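# Move bar-borne ball to empty post, rack both bars

## Task

Take the ball that is sitting on one of the long bars and place it in the cup on top of the upright post that currently has nothing on it. Set both long bars into their forked stands, so that in the final state the other ball is resting on its post. Nothing counts as done if it only stays in place because a robot is still supporting it. At the end, open the grippers and move the arms away from the objects.

## Robot and tools

SETUP. Four identical i2rt Big YAM arms, named arm1, arm2, arm3 and arm4, share the workspace. Each has six revolute joints, a two-finger gripper and a camera on its wrist. A fixed room camera, cam_high, looks over the scene. The hand reaches roughly 1.0 m from the joint-1 axis when fully stretched. With joints 1 and 6 at zero and the hand level and pointing ahead, the wrist camera sits above the hand and looks toward the fingertips. Joints move at different speeds, so the path between two postures can sweep wide. Loose objects may occasionally be nudged by an outside disturbance.

FRAMES. A single scene frame is used for poses: origin on the floor, +z up. The point called hand lies midway between the fingertips. The hand's z axis runs along the fingers, and the fingers open and close along its y axis. Hand poses depend on each robot's actual foot pose, which is never printed.

JOINTS (all values absolute targets; the figure after ± is how close counts as reached):
- joint1_rad: -2.879 to 2.879, ±0.045. Turns the whole arm about its foot; positive is counter-clockwise seen from above; 0 points the arm the way its foot faces.
- joint2_rad: 0 to 3.141, ±0.14. Shoulder. At 0 the upper arm lies roughly level pointing backward; increasing raises it and then tips it forward.
- joint3_rad: 0 to 3.019, ±0.09. Elbow. At 0 the forearm is folded back onto the upper arm; increasing opens it.
- joint4_rad: -1.692 to 1.57, ±0.055. Hand pitch; positive tilts the fingers up.
- joint5_rad: -1.57 to 1.57, ±0.03. Sideways swing of the hand; positive goes to the arm's right.
- joint6_rad: -2.094 to 2.094, ±0.035. Hand roll; positive is clockwise when viewed from behind the hand.
- gripper_m: 0 to 0.093 m, ±0.003. The gap between fingertips. Each finger pad can squeeze with about 50 to 62 N (some less).

execute_actions. Argument "actions" is a list holding one action object or none. The action object has optional keys "arm1" to "arm4"; under each goes {"joints": {...}} with any subset of the seven names above. Every number is an absolute target (radians for joints, metres of fingertip gap for gripper_m), not an offset. Each arm gets its own object; arms named in the same action all start together and may finish at different moments. A joint or arm left out may keep pushing toward an earlier target, and joint_status will not reveal this. Any unknown key or out-of-range number makes the whole call refused with no motion. Argument "cameras" is a list chosen from arm1_cam_wrist, arm2_cam_wrist, arm3_cam_wrist, arm4_cam_wrist, cam_high or all; omitted, null or ["all"] gives every camera, [] gives none. An empty actions list only returns state and pictures. The result gives each robot's state (joint_positions, hand pose) and one image per requested camera, in the order listed on the "pictures" line.

wait: {"seconds": 0 to 10}. Commands nothing; the scene keeps running and the same kind of result comes back.

zoom_image: {"camera": name, "region": [x0, y0, x1, y1]} in pixels of that camera's most recent full image, top-left being (0, 0), at most 504 by 504. Only cameras present in the latest result can be zoomed.

read_manual: optional "section", only "licences"; returns licence text, moves nothing.

finished_scene: {"scene": number}. Closes the current scene for good after the last command has been held, and reports whether the goal was met; it may bring a new task. Everything must already be settled and stay so.

RESULT LINES. joint_status reports how each commanded motion ended. "off_target": stopped short and may still be pushing. "contact_stop" or "time_out": the joint gave up its target and holds where it stopped, except that a joint which timed out can keep a target (or one within 0.375, 0.375, 0.113, 0.225, 0.075, 0.3 rad of its position for joints 1 to 6) and continue pushing; on_its_own lists such joints and will move them if the path frees up. To relieve the push, command the joint its current reported position. "joint command not followed" (often with a "cause:" line) means a safety check blocked that arm's joint targets, usually to avoid self or inter-arm collision; the gripper part still runs, blocked joints show "not_followed", and the arm may retry those targets with later actions until new acceptable ones arrive. on_its_own covers what the call didn't command; "held at" is the target held, not the position. A tiny change from the current position may not move a joint. A joint holding weight will sag.

HEAT. Holding loads warms motors, including while you are deliberating, because the robot keeps the last command. A MOTOR HOT line appears from 85 °C; at 100 °C the arm's motors and gripper release and the arm drops (OVER-TEMPERATURE FAULT). Afterward, unreached keys read "limit_stop_at_motor_heat"; resend them. Heat partly persists into later work.

AVOID. Arms never stop merely on touching; they keep pressing, possibly hard. A firm press between two robots ends the run as a failure, and a hard collision may too; no line reports robot-robot contact, and the collision check can react late and ignores fingers, gripper housings and wrist cameras. Object contact does not count. Don't drop, slam or knock objects, and never send anything off the work area or onto the floor. If one call reports a stop, later motion calls in that same reply are skipped.

Each tool is called after "Request:" as name(argument=value, ...), one argument or row to a line, values as JSON.

## Session

Request:
execute_actions(
  actions=[],
)

Scene clock: 0.00 s.
arm1.joint_positions: joint1_rad=+0.266 joint2_rad=+0.634 joint3_rad=+1.478 joint4_rad=-1.127 joint5_rad=+0.114 joint6_rad=+0.410 gripper_m=+0.095
arm1.joint_status: not commanded
arm1.hand: x=+1.2115 y=-0.0611 z=+1.4531 quat_wxyz=(-0.164, -0.796, +0.072, +0.579) (m; scene frame)
arm2.joint_positions: joint1_rad=-0.079 joint2_rad=+0.571 joint3_rad=+1.409 joint4_rad=-1.321 joint5_rad=+0.106 joint6_rad=+0.497 gripper_m=+0.094
arm2.joint_status: not commanded
arm2.hand: x=-0.0242 y=+1.2441 z=+1.3707 quat_wxyz=(-0.418, -0.753, -0.398, +0.315) (m; scene frame)
arm3.joint_positions: joint1_rad=+0.096 joint2_rad=+0.584 joint3_rad=+1.319 joint4_rad=-1.360 joint5_rad=-0.161 joint6_rad=-0.358 gripper_m=+0.094
arm3.joint_status: not commanded
arm3.hand: x=-1.2211 y=+0.0365 z=+1.3046 quat_wxyz=(-0.455, +0.214, -0.865, -0.003) (m; scene frame)
arm4.joint_positions: joint1_rad=+0.318 joint2_rad=+0.634 joint3_rad=+1.385 joint4_rad=-1.309 joint5_rad=-0.298 joint6_rad=-0.104 gripper_m=+0.095
arm4.joint_status: not commanded
arm4.hand: x=-0.1186 y=-1.2417 z=+1.3645 quat_wxyz=(-0.195, +0.765, -0.405, -0.461) (m; scene frame)
pictures: arm1_cam_wrist, arm2_cam_wrist, arm3_cam_wrist, arm4_cam_wrist, cam_high
Images, in order (width x height): arm1_cam_wrist 896x504, arm2_cam_wrist 896x504, arm3_cam_wrist 896x504, arm4_cam_wrist 896x504, cam_high 896x504.

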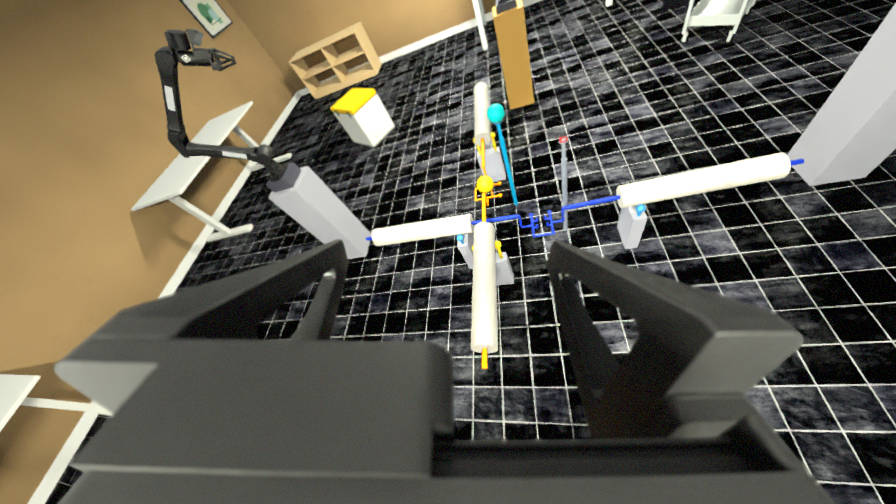

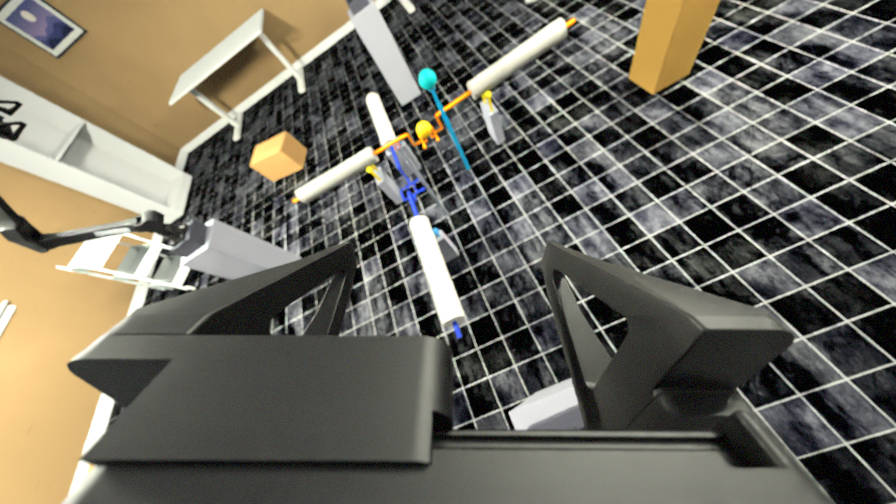

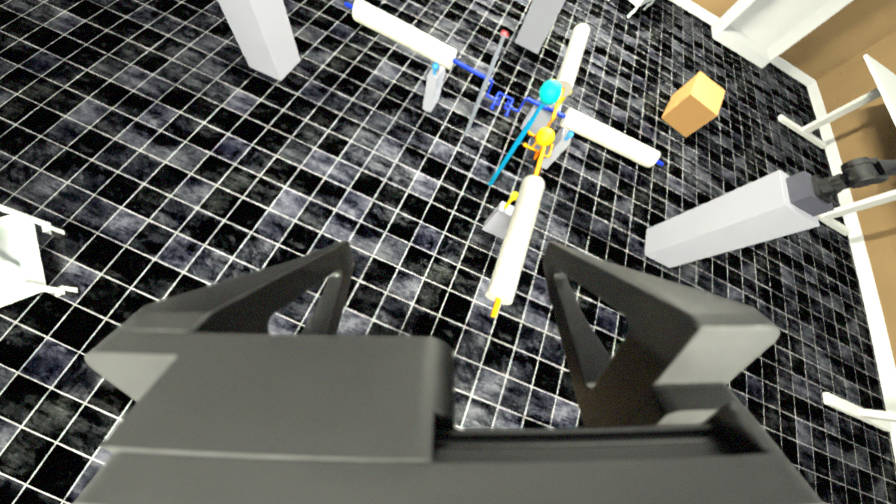

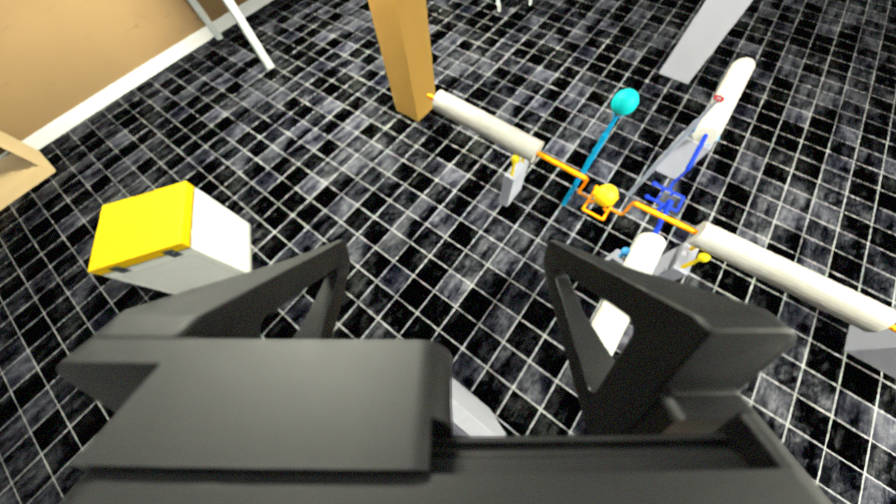

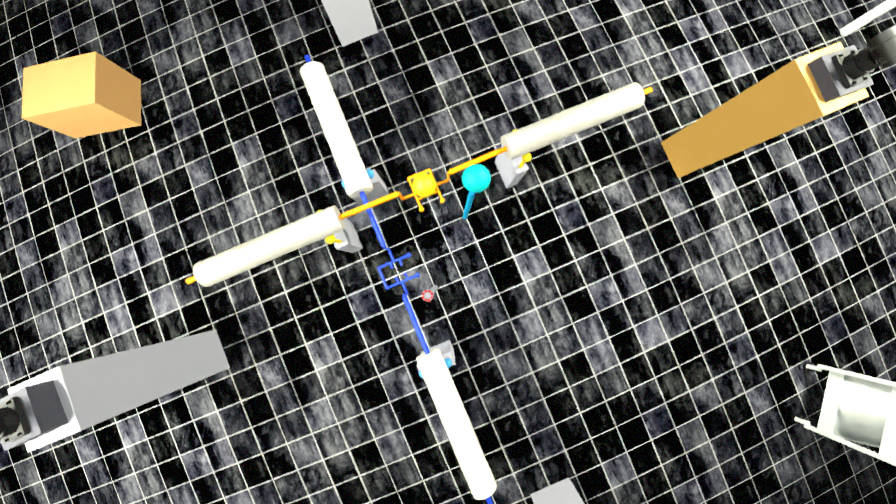

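Request:
zoom_image(
  camera="cam_high",
  region=[170, 130, 530, 330],
)

Request:
zoom_image(
  camera="cam_high",
  region=[380, 60, 680, 230],
)

Region (170, 130, 530, 330) of cam_high's 896x504 image, scaled by 1.400, with more detail than that image has.

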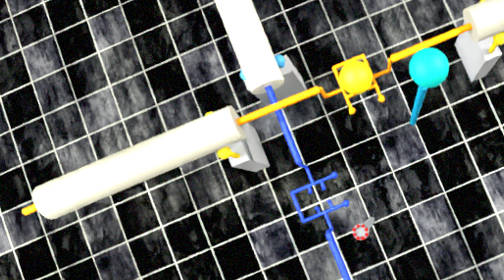

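Region (380, 60, 680, 230) of cam_high's 896x504 image, scaled by 1.680, with more detail than that image has; it fills the top 286 rows of this view, and the rest is white.

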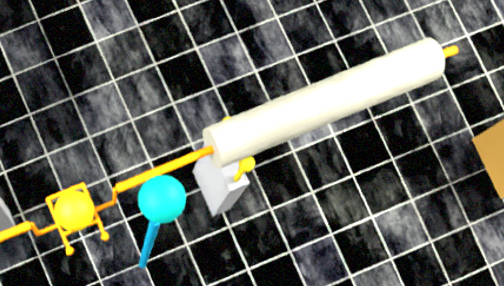

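Request:
execute_actions(
  actions=[
    {"arm1": {"joints": {"joint1_rad": 0.545, "joint2_rad": 2.463, "joint3_rad": 1.39, "joint4_rad": -0.50, "joint5_rad": 0, "joint6_rad": 0.56, "gripper_m": 0.093}}, "arm3": {"joints": {"joint1_rad": -0.53, "joint2_rad": 2.352, "joint3_rad": 1.262, "joint4_rad": -0.485, "joint5_rad": 0, "joint6_rad": -0.535, "gripper_m": 0.093}}, "arm2": {"joints": {"joint1_rad": -0.09, "joint2_rad": 2.23, "joint3_rad": 1.233, "joint4_rad": 1.297, "joint5_rad": 0, "joint6_rad": 0}}},
  ],
)

Scene clock: 23.37 s.
arm1.joint_positions: joint1_rad=+0.542 joint2_rad=+2.466 joint3_rad=+1.375 joint4_rad=-0.510 joint5_rad=+0.002 joint6_rad=+0.548 gripper_m=+0.093
arm1.joint_status: all done
arm1.hand: x=+1.0075 y=-0.2883 z=+0.5545 quat_wxyz=(+0.013, -1.000, -0.018, -0.011) (m; scene frame)
arm2.joint_positions: joint1_rad=-0.079 joint2_rad=+2.226 joint3_rad=+1.230 joint4_rad=+1.277 joint5_rad=+0.003 joint6_rad=+0.009 gripper_m=+0.094
arm2.joint_status: all done
arm2.hand: x=-0.0294 y=+0.7015 z=+0.9505 quat_wxyz=(-0.557, -0.432, -0.412, +0.577) (m; scene frame)
arm3.joint_positions: joint1_rad=-0.537 joint2_rad=+2.344 joint3_rad=+1.255 joint4_rad=-0.496 joint5_rad=-0.002 joint6_rad=-0.524 gripper_m=+0.093
arm3.joint_status: all done
arm3.hand: x=-1.0291 y=-0.2809 z=+0.5620 quat_wxyz=(+0.011, -0.031, -0.999, -0.006) (m; scene frame)
arm4.joint_positions: joint1_rad=+0.318 joint2_rad=+0.634 joint3_rad=+1.385 joint4_rad=-1.309 joint5_rad=-0.298 joint6_rad=-0.104 gripper_m=+0.095
arm4.joint_status: not commanded
arm4.hand: x=-0.1186 y=-1.2417 z=+1.3645 quat_wxyz=(-0.195, +0.765, -0.405, -0.461) (m; scene frame)
pictures: arm1_cam_wrist, arm2_cam_wrist, arm3_cam_wrist, arm4_cam_wrist, cam_high
Images, in order (width x height): arm1_cam_wrist 896x504, arm2_cam_wrist 896x504, arm3_cam_wrist 896x504, arm4_cam_wrist 896x504, cam_high 896x504.

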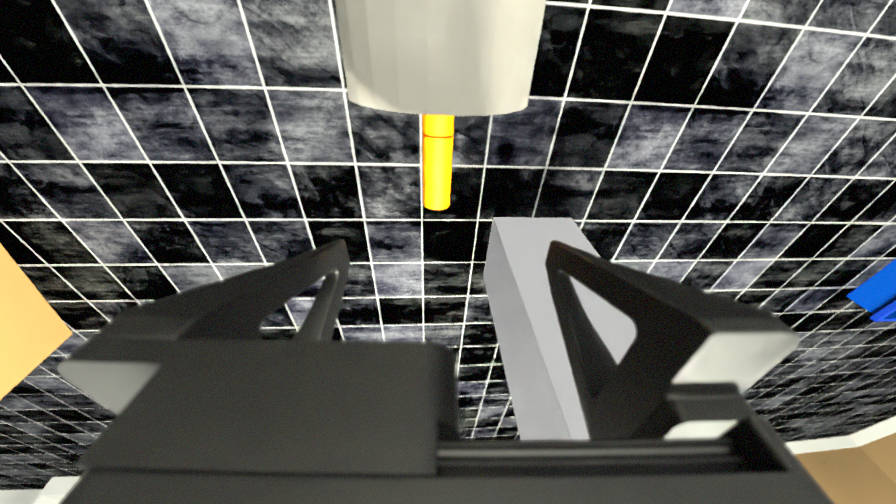

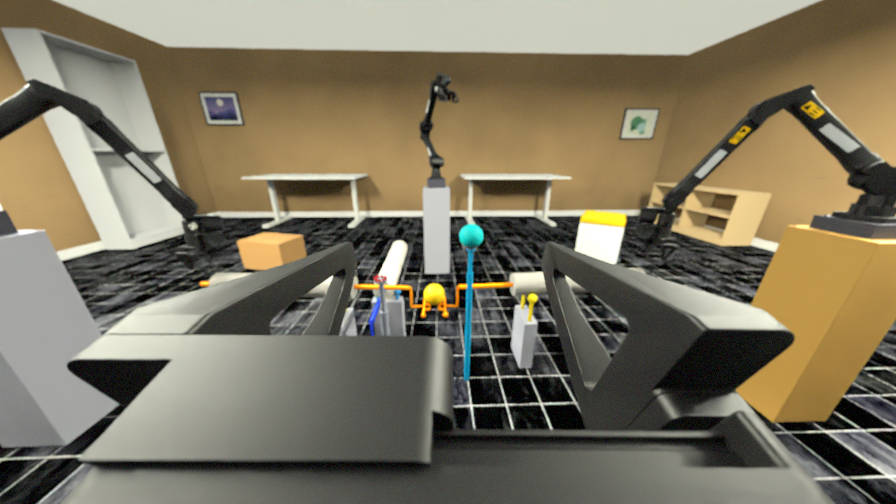

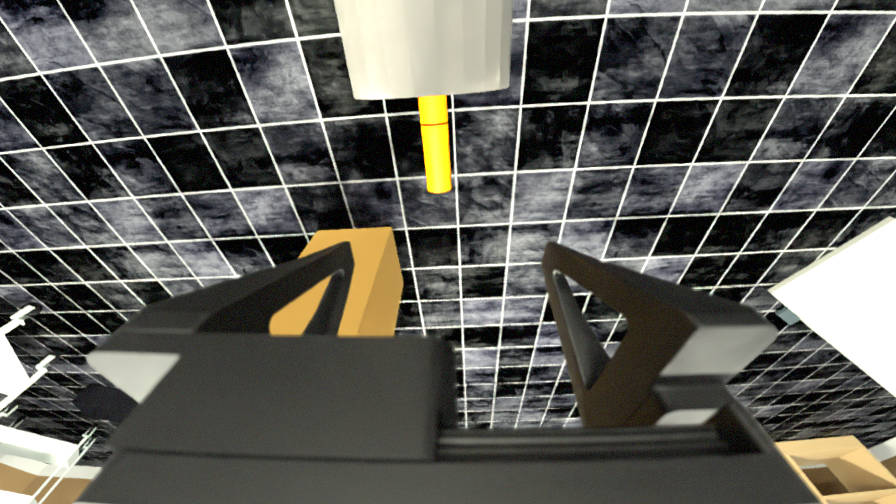

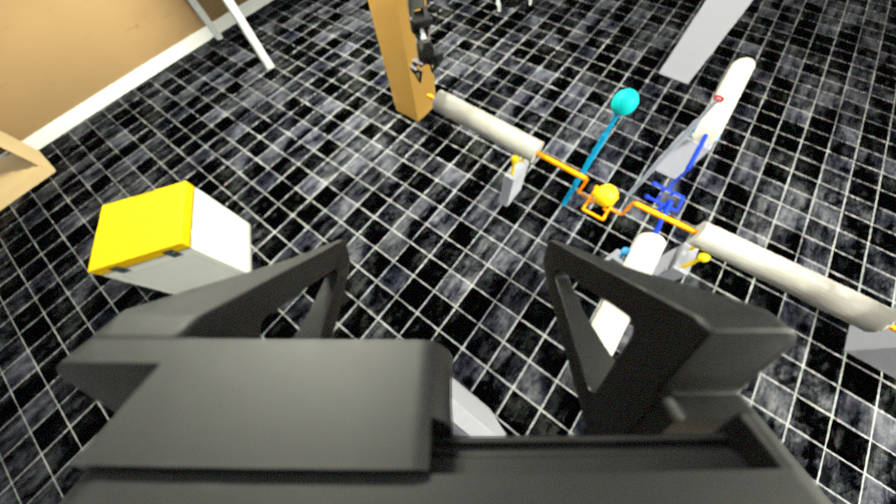

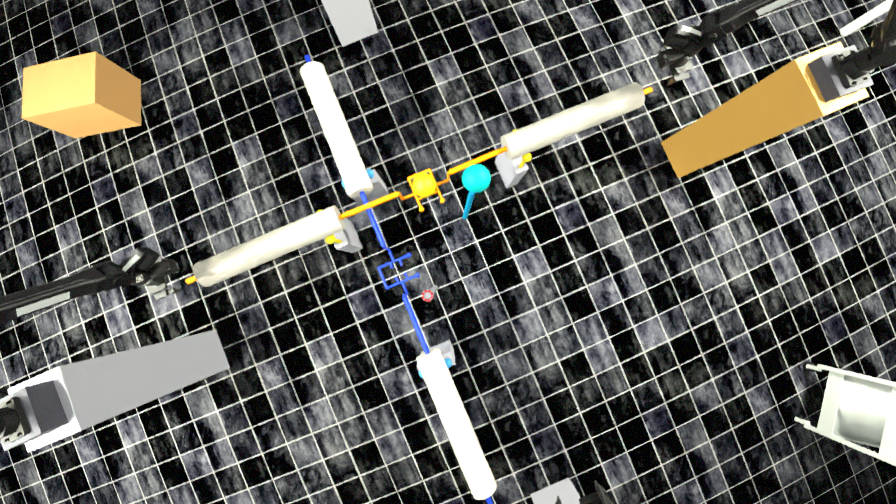

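Request:
execute_actions(
  actions=[
    {"arm1": {"joints": {"joint1_rad": 0.53, "joint2_rad": 2.75, "joint3_rad": 1.60, "joint4_rad": -0.43, "joint5_rad": 0, "joint6_rad": 0.585}}, "arm3": {"joints": {"joint1_rad": -0.505, "joint2_rad": 2.645, "joint3_rad": 1.425, "joint4_rad": -0.343, "joint5_rad": 0, "joint6_rad": -0.565}}},
  ],
  cameras=["arm1_cam_wrist", "arm3_cam_wrist", "arm2_cam_wrist"],
)

Scene clock: 35.20 s.
arm1.joint_positions: joint1_rad=+0.542 joint2_rad=+2.616 joint3_rad=+1.576 joint4_rad=-0.470 joint5_rad=+0.018 joint6_rad=+0.596 gripper_m=+0.093
arm1.joint_status: all done
arm1.hand: x=+0.9535 y=-0.3205 z=+0.5117 quat_wxyz=(-0.005, -0.999, +0.006, +0.032) (m; scene frame)
arm2.joint_positions: joint1_rad=-0.079 joint2_rad=+2.226 joint3_rad=+1.230 joint4_rad=+1.277 joint5_rad=+0.003 joint6_rad=+0.009 gripper_m=+0.094
arm2.joint_status: not commanded
arm2.hand: x=-0.0294 y=+0.7015 z=+0.9505 quat_wxyz=(-0.557, -0.432, -0.412, +0.577) (m; scene frame)
arm3.joint_positions: joint1_rad=-0.508 joint2_rad=+2.526 joint3_rad=+1.426 joint4_rad=-0.356 joint5_rad=-0.015 joint6_rad=-0.560 gripper_m=+0.093
arm3.joint_status: all done
arm3.hand: x=-0.9672 y=-0.2999 z=+0.5003 quat_wxyz=(-0.047, +0.002, -0.999, +0.023) (m; scene frame)
arm4.joint_positions: joint1_rad=+0.318 joint2_rad=+0.634 joint3_rad=+1.385 joint4_rad=-1.309 joint5_rad=-0.298 joint6_rad=-0.104 gripper_m=+0.095
arm4.joint_status: not commanded
arm4.hand: x=-0.1186 y=-1.2417 z=+1.3645 quat_wxyz=(-0.195, +0.765, -0.405, -0.461) (m; scene frame)
pictures: arm1_cam_wrist, arm2_cam_wrist, arm3_cam_wrist
Images, in order (width x height): arm1_cam_wrist 896x504, arm2_cam_wrist 896x504, arm3_cam_wrist 896x504.

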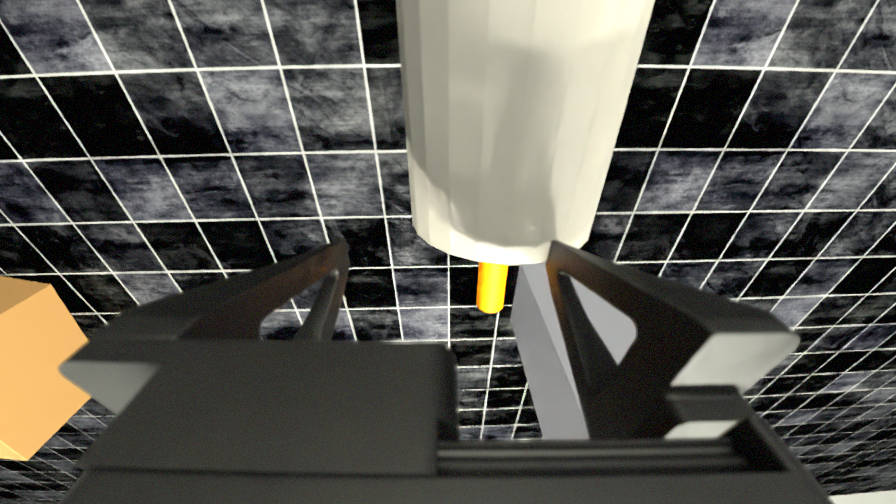

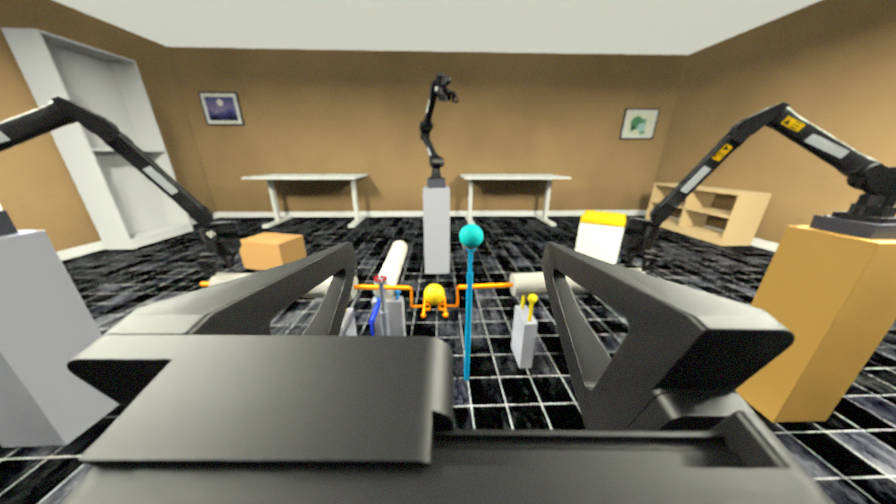

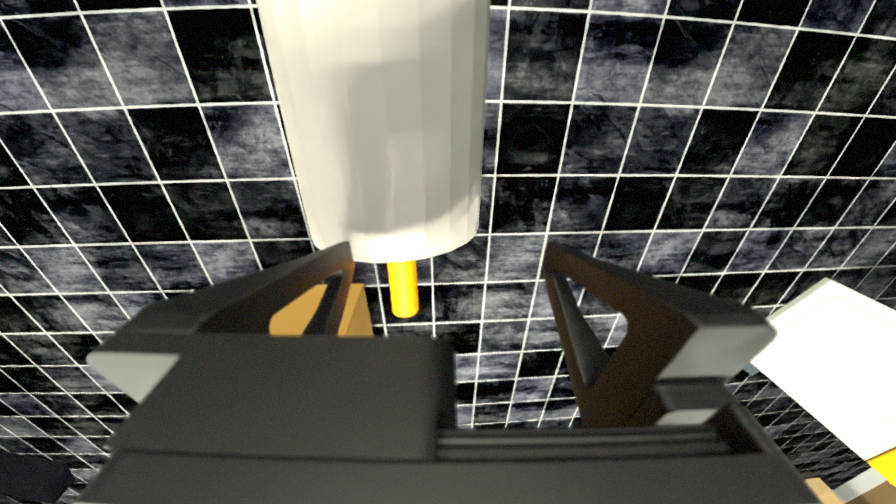

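Request:
execute_actions(
  actions=[
    {"arm1": {"joints": {"joint1_rad": 0.53, "joint2_rad": 2.55, "joint3_rad": 1.45, "joint4_rad": -0.485, "joint5_rad": 0, "joint6_rad": 0.585}}, "arm3": {"joints": {"joint1_rad": -0.51, "joint2_rad": 2.43, "joint3_rad": 1.31, "joint4_rad": -0.45, "joint5_rad": 0, "joint6_rad": -0.565}}},
  ],
  cameras=["arm1_cam_wrist", "arm3_cam_wrist", "cam_high"],
)

Scene clock: 42.07 s.
arm1.joint_positions: joint1_rad=+0.538 joint2_rad=+2.547 joint3_rad=+1.436 joint4_rad=-0.481 joint5_rad=+0.003 joint6_rad=+0.593 gripper_m=+0.093
arm1.joint_status: all done
arm1.hand: x=+0.9992 y=-0.2910 z=+0.5228 quat_wxyz=(+0.012, -1.000, +0.007, -0.007) (m; scene frame)
arm2.joint_positions: joint1_rad=-0.079 joint2_rad=+2.226 joint3_rad=+1.230 joint4_rad=+1.277 joint5_rad=+0.003 joint6_rad=+0.009 gripper_m=+0.094
arm2.joint_status: not commanded
arm2.hand: x=-0.0294 y=+0.7015 z=+0.9505 quat_wxyz=(-0.557, -0.432, -0.412, +0.577) (m; scene frame)
arm3.joint_positions: joint1_rad=-0.508 joint2_rad=+2.427 joint3_rad=+1.299 joint4_rad=-0.447 joint5_rad=-0.004 joint6_rad=-0.560 gripper_m=+0.093
arm3.joint_status: all done
arm3.hand: x=-1.0160 y=-0.2715 z=+0.5282 quat_wxyz=(+0.007, +0.001, -1.000, -0.004) (m; scene frame)
arm4.joint_positions: joint1_rad=+0.318 joint2_rad=+0.634 joint3_rad=+1.385 joint4_rad=-1.309 joint5_rad=-0.298 joint6_rad=-0.104 gripper_m=+0.095
arm4.joint_status: not commanded
arm4.hand: x=-0.1186 y=-1.2417 z=+1.3645 quat_wxyz=(-0.195, +0.765, -0.405, -0.461) (m; scene frame)
pictures: arm1_cam_wrist, arm3_cam_wrist, cam_high
Images, in order (width x height): arm1_cam_wrist 896x504, arm3_cam_wrist 896x504, cam_high 896x504.

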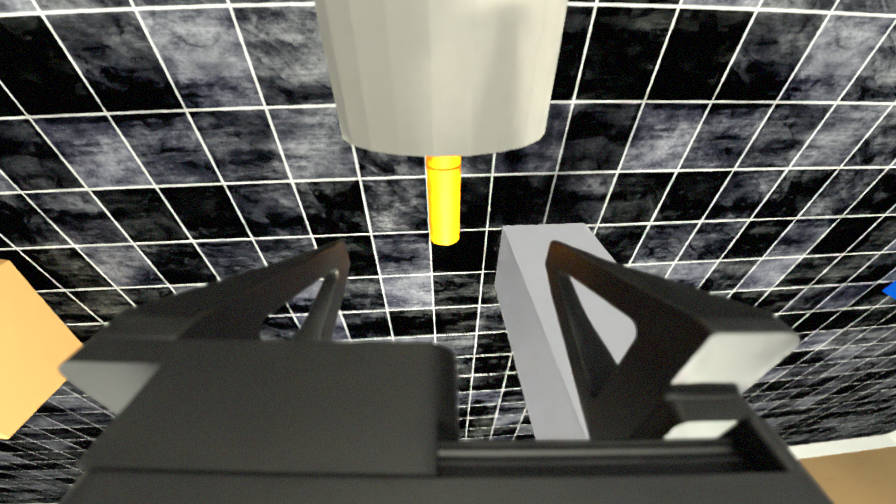

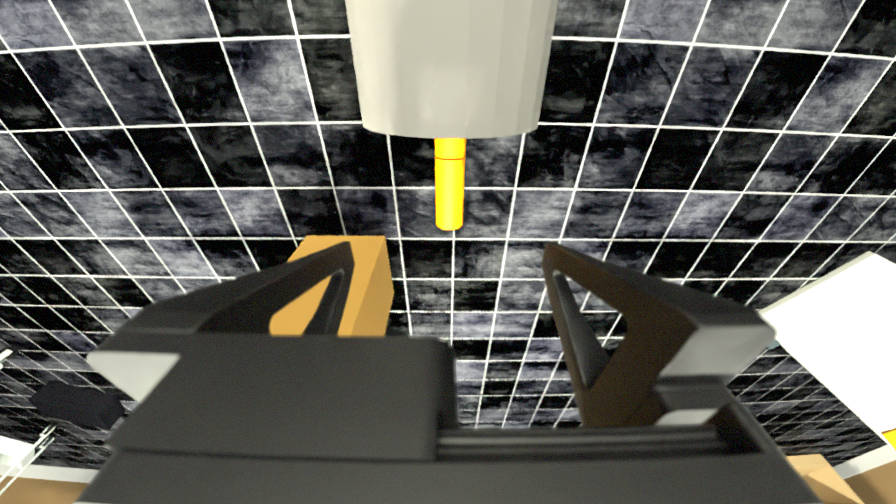

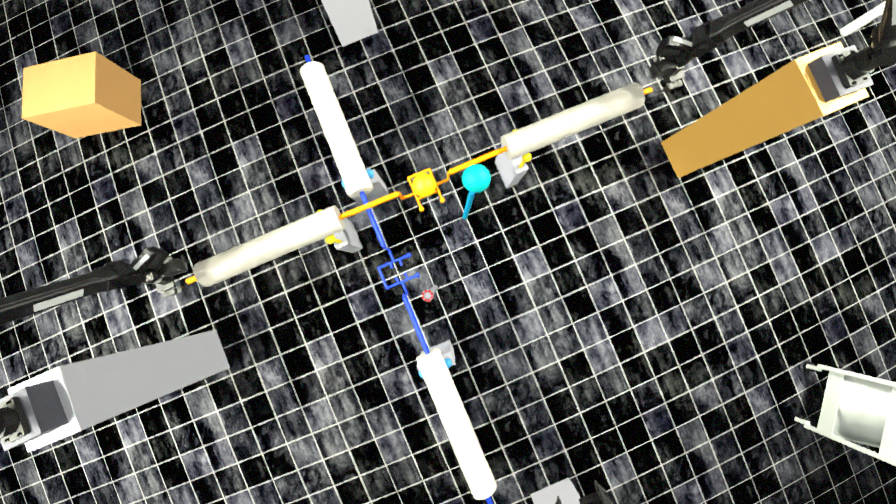

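Request:
execute_actions(
  actions=[
    {"arm1": {"joints": {"joint2_rad": 2.75, "joint3_rad": 1.48, "joint4_rad": -0.436}}, "arm3": {"joints": {"joint2_rad": 2.642, "joint3_rad": 1.33, "joint4_rad": -0.348}}},
  ],
  cameras=["arm1_cam_wrist", "arm3_cam_wrist"],
)

Request:
execute_actions(
  actions=[
    {"arm1": {"joints": {"joint2_rad": 2.75, "joint3_rad": 1.60, "joint4_rad": -0.436}}, "arm3": {"joints": {"joint2_rad": 2.642, "joint3_rad": 1.425, "joint4_rad": -0.348}}},
  ],
  cameras=["arm1_cam_wrist", "arm3_cam_wrist"],
)

Scene clock: 53.27 s.
arm1.joint_positions: joint1_rad=+0.534 joint2_rad=+2.733 joint3_rad=+1.476 joint4_rad=-0.438 joint5_rad=+0.003 joint6_rad=+0.595 gripper_m=+0.093
arm1.joint_status: all done
arm1.hand: x=+1.0427 y=-0.2592 z=+0.4363 quat_wxyz=(+0.040, -0.998, +0.009, -0.049) (m; scene frame)
arm2.joint_positions: joint1_rad=-0.079 joint2_rad=+2.226 joint3_rad=+1.230 joint4_rad=+1.277 joint5_rad=+0.003 joint6_rad=+0.009 gripper_m=+0.094
arm2.joint_status: not commanded
arm2.hand: x=-0.0294 y=+0.7015 z=+0.9505 quat_wxyz=(-0.557, -0.432, -0.412, +0.577) (m; scene frame)
arm3.joint_positions: joint1_rad=-0.508 joint2_rad=+2.645 joint3_rad=+1.322 joint4_rad=-0.355 joint5_rad=-0.004 joint6_rad=-0.561 gripper_m=+0.093
arm3.joint_status: all done
arm3.hand: x=-1.0683 y=-0.2394 z=+0.4290 quat_wxyz=(+0.050, +0.002, -0.998, -0.031) (m; scene frame)
arm4.joint_positions: joint1_rad=+0.318 joint2_rad=+0.634 joint3_rad=+1.385 joint4_rad=-1.309 joint5_rad=-0.298 joint6_rad=-0.104 gripper_m=+0.095
arm4.joint_status: not commanded
arm4.hand: x=-0.1186 y=-1.2417 z=+1.3645 quat_wxyz=(-0.195, +0.765, -0.405, -0.461) (m; scene frame)
pictures: arm1_cam_wrist, arm3_cam_wrist
Images, in order (width x height): arm1_cam_wrist 896x504, arm3_cam_wrist 896x504.

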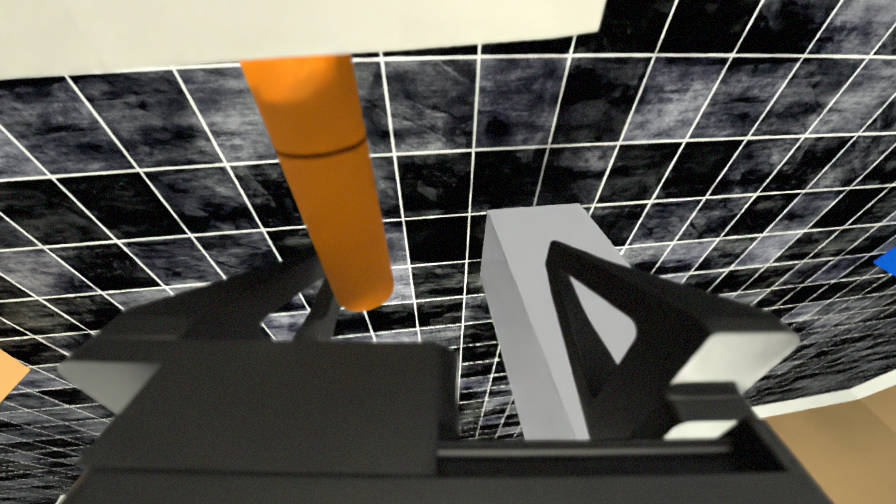

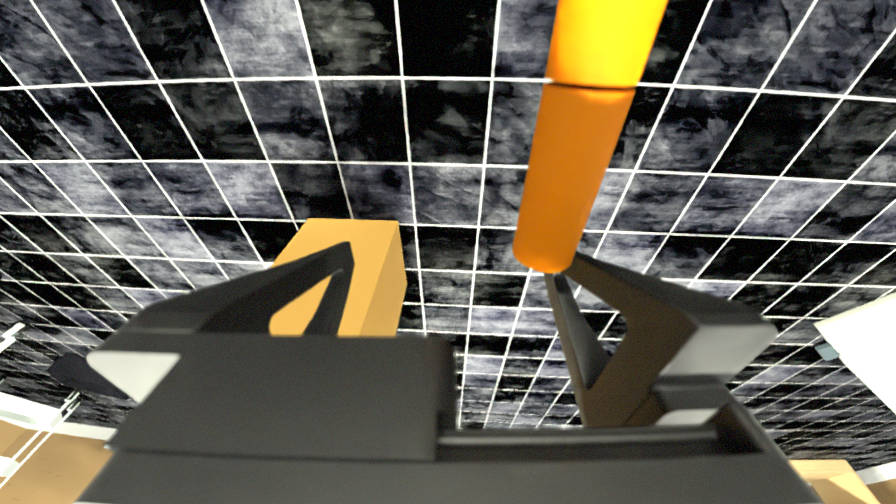

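Scene clock: 54.23 s.
arm1.joint_positions: joint1_rad=+0.534 joint2_rad=+2.740 joint3_rad=+1.597 joint4_rad=-0.438 joint5_rad=+0.003 joint6_rad=+0.595 gripper_m=+0.093
arm1.joint_status: all done
arm1.hand: x=+0.9851 y=-0.2967 z=+0.4471 quat_wxyz=(+0.009, -1.000, +0.009, -0.002) (m; scene frame)
arm2.joint_positions: joint1_rad=-0.079 joint2_rad=+2.226 joint3_rad=+1.230 joint4_rad=+1.277 joint5_rad=+0.003 joint6_rad=+0.009 gripper_m=+0.094
arm2.joint_status: not commanded
arm2.hand: x=-0.0294 y=+0.7015 z=+0.9505 quat_wxyz=(-0.557, -0.432, -0.412, +0.577) (m; scene frame)
arm3.joint_positions: joint1_rad=-0.508 joint2_rad=+2.644 joint3_rad=+1.422 joint4_rad=-0.353 joint5_rad=-0.004 joint6_rad=-0.561 gripper_m=+0.093
arm3.joint_status: all done
arm3.hand: x=-1.0155 y=-0.2722 z=+0.4387 quat_wxyz=(+0.006, +0.002, -1.000, -0.004) (m; scene frame)
arm4.joint_positions: joint1_rad=+0.318 joint2_rad=+0.634 joint3_rad=+1.385 joint4_rad=-1.309 joint5_rad=-0.298 joint6_rad=-0.104 gripper_m=+0.095
arm4.joint_status: not commanded
arm4.hand: x=-0.1186 y=-1.2417 z=+1.3645 quat_wxyz=(-0.195, +0.765, -0.405, -0.461) (m; scene frame)
pictures: arm1_cam_wrist, arm3_cam_wrist
Images, in order (width x height): arm1_cam_wrist 896x504, arm3_cam_wrist 896x504.

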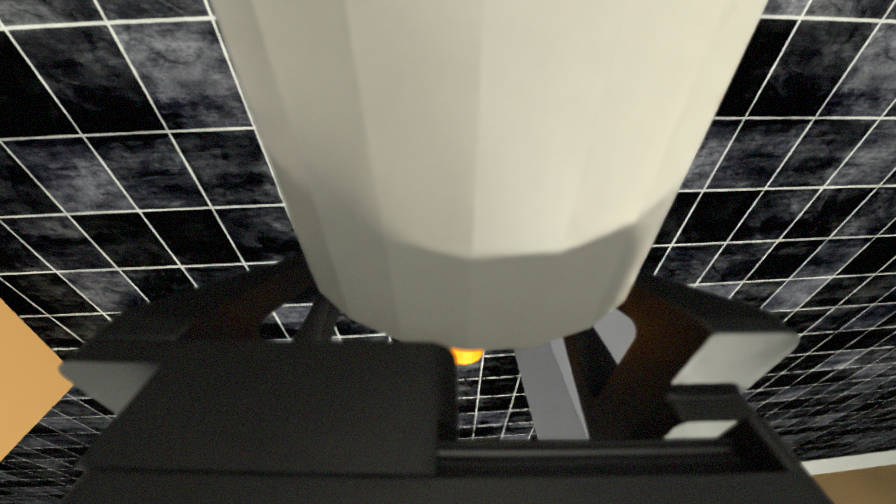

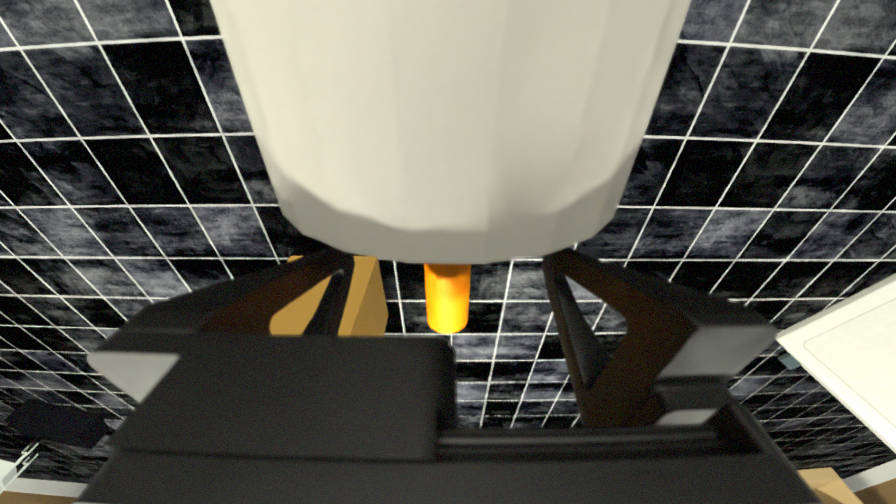

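Request:
execute_actions(
  actions=[
    {"arm1": {"joints": {"joint2_rad": 2.75, "joint3_rad": 1.575, "joint4_rad": -0.43}}},
  ],
  cameras=["arm1_cam_wrist"],
)

Scene clock: 60.60 s.
arm1.joint_positions: joint1_rad=+0.534 joint2_rad=+2.740 joint3_rad=+1.574 joint4_rad=-0.438 joint5_rad=+0.003 joint6_rad=+0.595 gripper_m=+0.093
arm1.joint_status: all done
arm1.hand: x=+0.9965 y=-0.2893 z=+0.4438 quat_wxyz=(+0.015, -1.000, +0.009, -0.012) (m; scene frame)
arm2.joint_positions: joint1_rad=-0.079 joint2_rad=+2.226 joint3_rad=+1.230 joint4_rad=+1.277 joint5_rad=+0.003 joint6_rad=+0.009 gripper_m=+0.094
arm2.joint_status: not commanded
arm2.hand: x=-0.0294 y=+0.7015 z=+0.9505 quat_wxyz=(-0.557, -0.432, -0.412, +0.577) (m; scene frame)
arm3.joint_positions: joint1_rad=-0.508 joint2_rad=+2.644 joint3_rad=+1.422 joint4_rad=-0.353 joint5_rad=-0.004 joint6_rad=-0.561 gripper_m=+0.093
arm3.joint_status: not commanded
arm3.hand: x=-1.0155 y=-0.2722 z=+0.4387 quat_wxyz=(+0.006, +0.002, -1.000, -0.004) (m; scene frame)
arm4.joint_positions: joint1_rad=+0.318 joint2_rad=+0.634 joint3_rad=+1.385 joint4_rad=-1.309 joint5_rad=-0.298 joint6_rad=-0.104 gripper_m=+0.095
arm4.joint_status: not commanded
arm4.hand: x=-0.1186 y=-1.2417 z=+1.3645 quat_wxyz=(-0.195, +0.765, -0.405, -0.461) (m; scene frame)
pictures: arm1_cam_wrist
Images, in order (width x height): arm1_cam_wrist 896x504.

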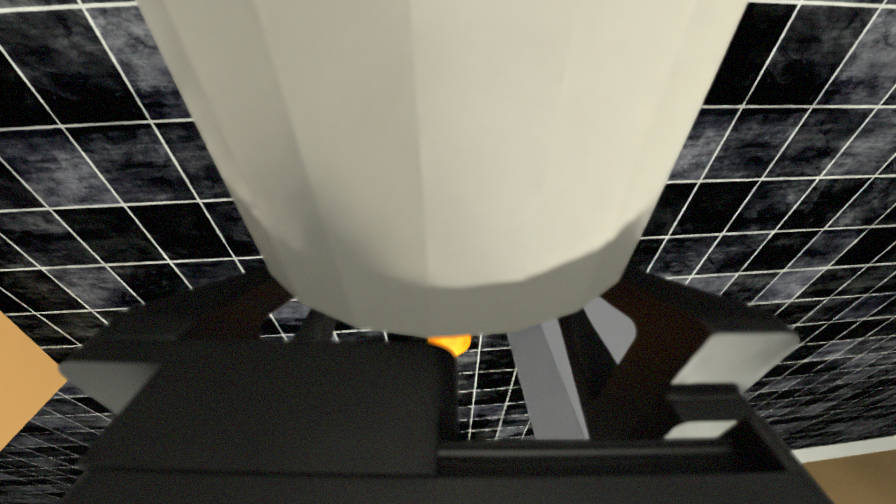

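Stub centred. Close both grippers.

Request:
execute_actions(
  actions=[
    {"arm1": {"joints": {"gripper_m": 0.0}}, "arm3": {"joints": {"gripper_m": 0.0}}},
  ],
  cameras=["arm1_cam_wrist", "arm3_cam_wrist", "arm2_cam_wrist"],
)

Scene clock: 63.83 s.
arm1.joint_positions: joint1_rad=+0.534 joint2_rad=+2.740 joint3_rad=+1.574 joint4_rad=-0.438 joint5_rad=+0.003 joint6_rad=+0.583 gripper_m=+0.019
arm1.joint_status: gripper_m off_target (ended at +0.019, target +0.000)
arm1.hand: x=+0.9965 y=-0.2892 z=+0.4438 quat_wxyz=(+0.015, -1.000, +0.004, -0.012) (m; scene frame)
arm2.joint_positions: joint1_rad=-0.079 joint2_rad=+2.226 joint3_rad=+1.230 joint4_rad=+1.277 joint5_rad=+0.003 joint6_rad=+0.009 gripper_m=+0.094
arm2.joint_status: not commanded
arm2.hand: x=-0.0294 y=+0.7015 z=+0.9505 quat_wxyz=(-0.557, -0.432, -0.412, +0.577) (m; scene frame)
arm3.joint_positions: joint1_rad=-0.508 joint2_rad=+2.644 joint3_rad=+1.422 joint4_rad=-0.353 joint5_rad=-0.004 joint6_rad=-0.561 gripper_m=+0.019
arm3.joint_status: gripper_m off_target (ended at +0.019, target +0.000)
arm3.hand: x=-1.0155 y=-0.2722 z=+0.4387 quat_wxyz=(+0.006, +0.002, -1.000, -0.004) (m; scene frame)
arm4.joint_positions: joint1_rad=+0.318 joint2_rad=+0.634 joint3_rad=+1.385 joint4_rad=-1.309 joint5_rad=-0.298 joint6_rad=-0.104 gripper_m=+0.095
arm4.joint_status: not commanded
arm4.hand: x=-0.1186 y=-1.2417 z=+1.3645 quat_wxyz=(-0.195, +0.765, -0.405, -0.461) (m; scene frame)
pictures: arm1_cam_wrist, arm2_cam_wrist, arm3_cam_wrist
Images, in order (width x height): arm1_cam_wrist 896x504, arm2_cam_wrist 896x504, arm3_cam_wrist 896x504.

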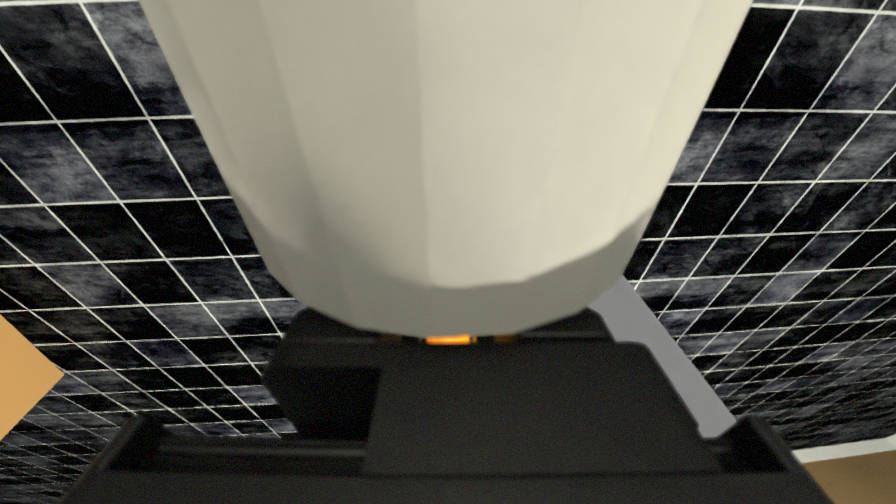

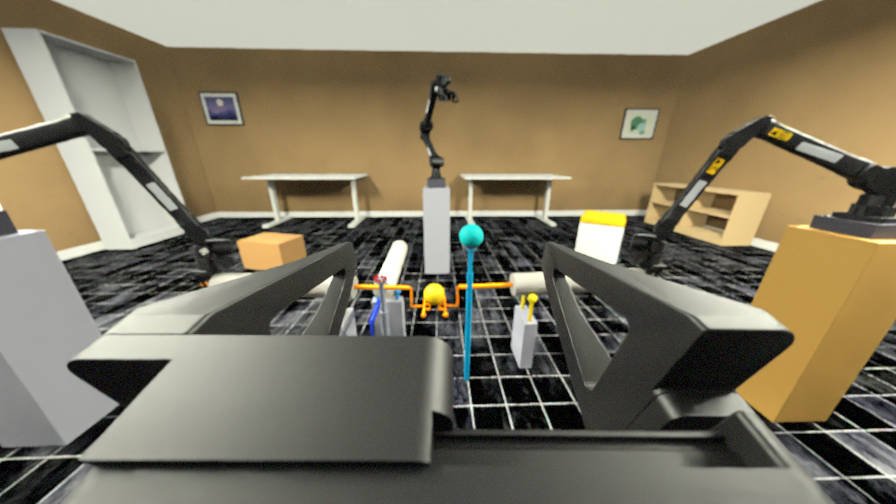

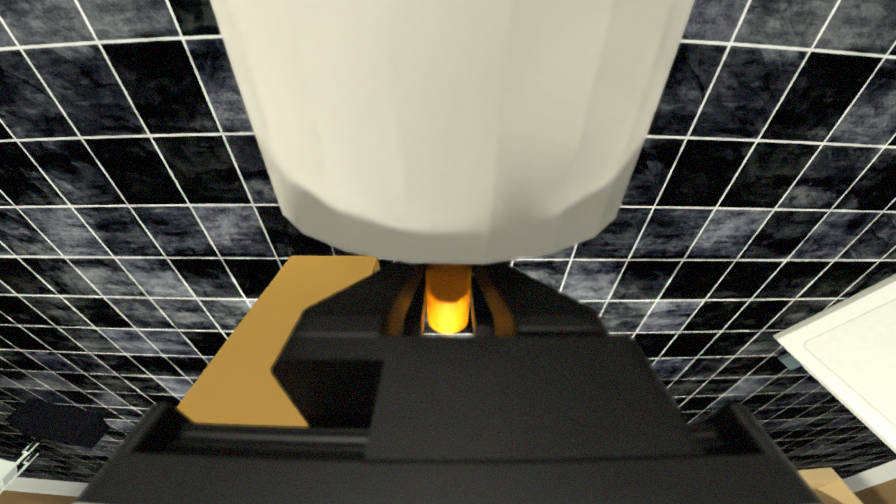

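Request:
execute_actions(
  actions=[
    {"arm1": {"joints": {"joint1_rad": 0.534, "joint2_rad": 2.462, "joint3_rad": 1.406, "joint4_rad": -0.516, "joint5_rad": 0, "joint6_rad": 0.583}}, "arm3": {"joints": {"joint1_rad": -0.508, "joint2_rad": 2.376, "joint3_rad": 1.295, "joint4_rad": -0.489, "joint5_rad": 0, "joint6_rad": -0.561}}},
  ],
  cameras=["arm2_cam_wrist", "cam_high"],
)

Scene clock: 88.63 s.
arm1.joint_positions: joint1_rad=+0.533 joint2_rad=+2.480 joint3_rad=+1.398 joint4_rad=-0.510 joint5_rad=+0.000 joint6_rad=+0.577 gripper_m=+0.019
arm1.joint_status: all done
arm1.hand: x=+0.9987 y=-0.2888 z=+0.5512 quat_wxyz=(+0.010, -1.000, +0.001, -0.007) (m; scene frame)
arm2.joint_positions: joint1_rad=-0.079 joint2_rad=+2.226 joint3_rad=+1.230 joint4_rad=+1.277 joint5_rad=+0.003 joint6_rad=+0.009 gripper_m=+0.094
arm2.joint_status: not commanded
arm2.hand: x=-0.0294 y=+0.7015 z=+0.9505 quat_wxyz=(-0.557, -0.432, -0.412, +0.577) (m; scene frame)
arm3.joint_positions: joint1_rad=-0.506 joint2_rad=+2.395 joint3_rad=+1.295 joint4_rad=-0.478 joint5_rad=-0.001 joint6_rad=-0.557 gripper_m=+0.019
arm3.joint_status: all done
arm3.hand: x=-1.0134 y=-0.2728 z=+0.5436 quat_wxyz=(+0.009, +0.000, -1.000, -0.003) (m; scene frame)
arm4.joint_positions: joint1_rad=+0.318 joint2_rad=+0.634 joint3_rad=+1.385 joint4_rad=-1.309 joint5_rad=-0.298 joint6_rad=-0.104 gripper_m=+0.095
arm4.joint_status: not commanded
arm4.hand: x=-0.1186 y=-1.2417 z=+1.3645 quat_wxyz=(-0.195, +0.765, -0.405, -0.461) (m; scene frame)
pictures: arm2_cam_wrist, cam_high
Images, in order (width x height): arm2_cam_wrist 896x504, cam_high 896x504.

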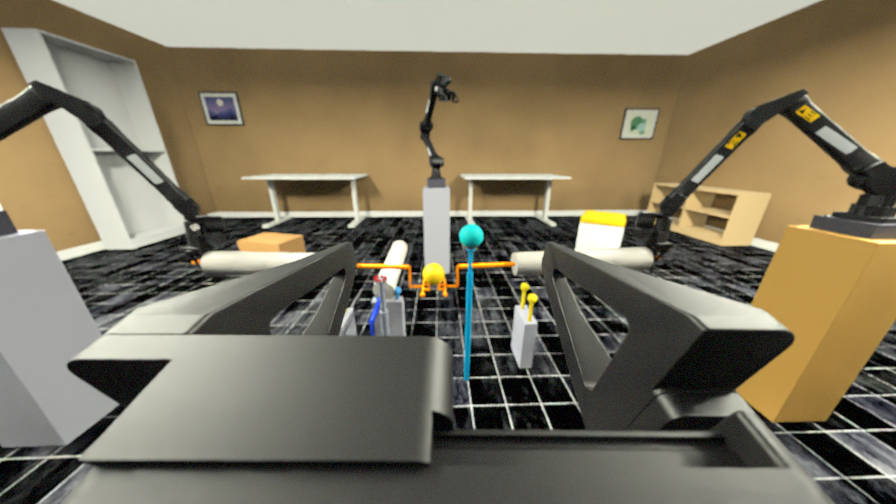

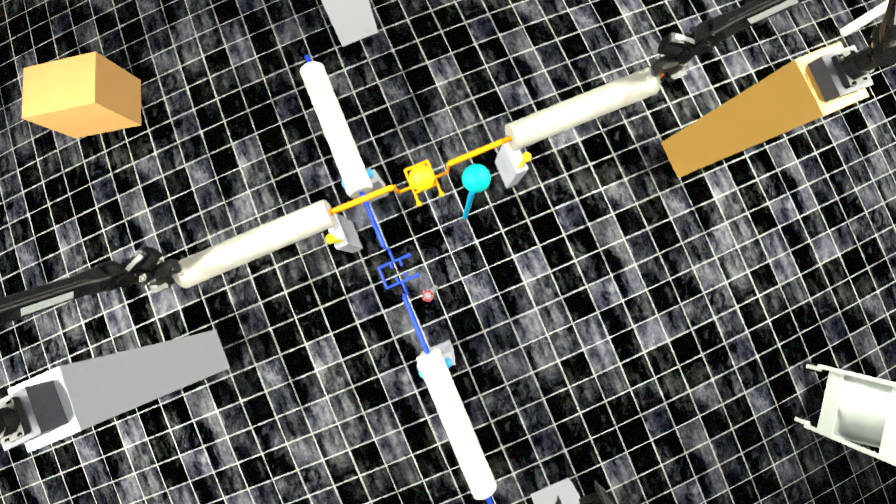

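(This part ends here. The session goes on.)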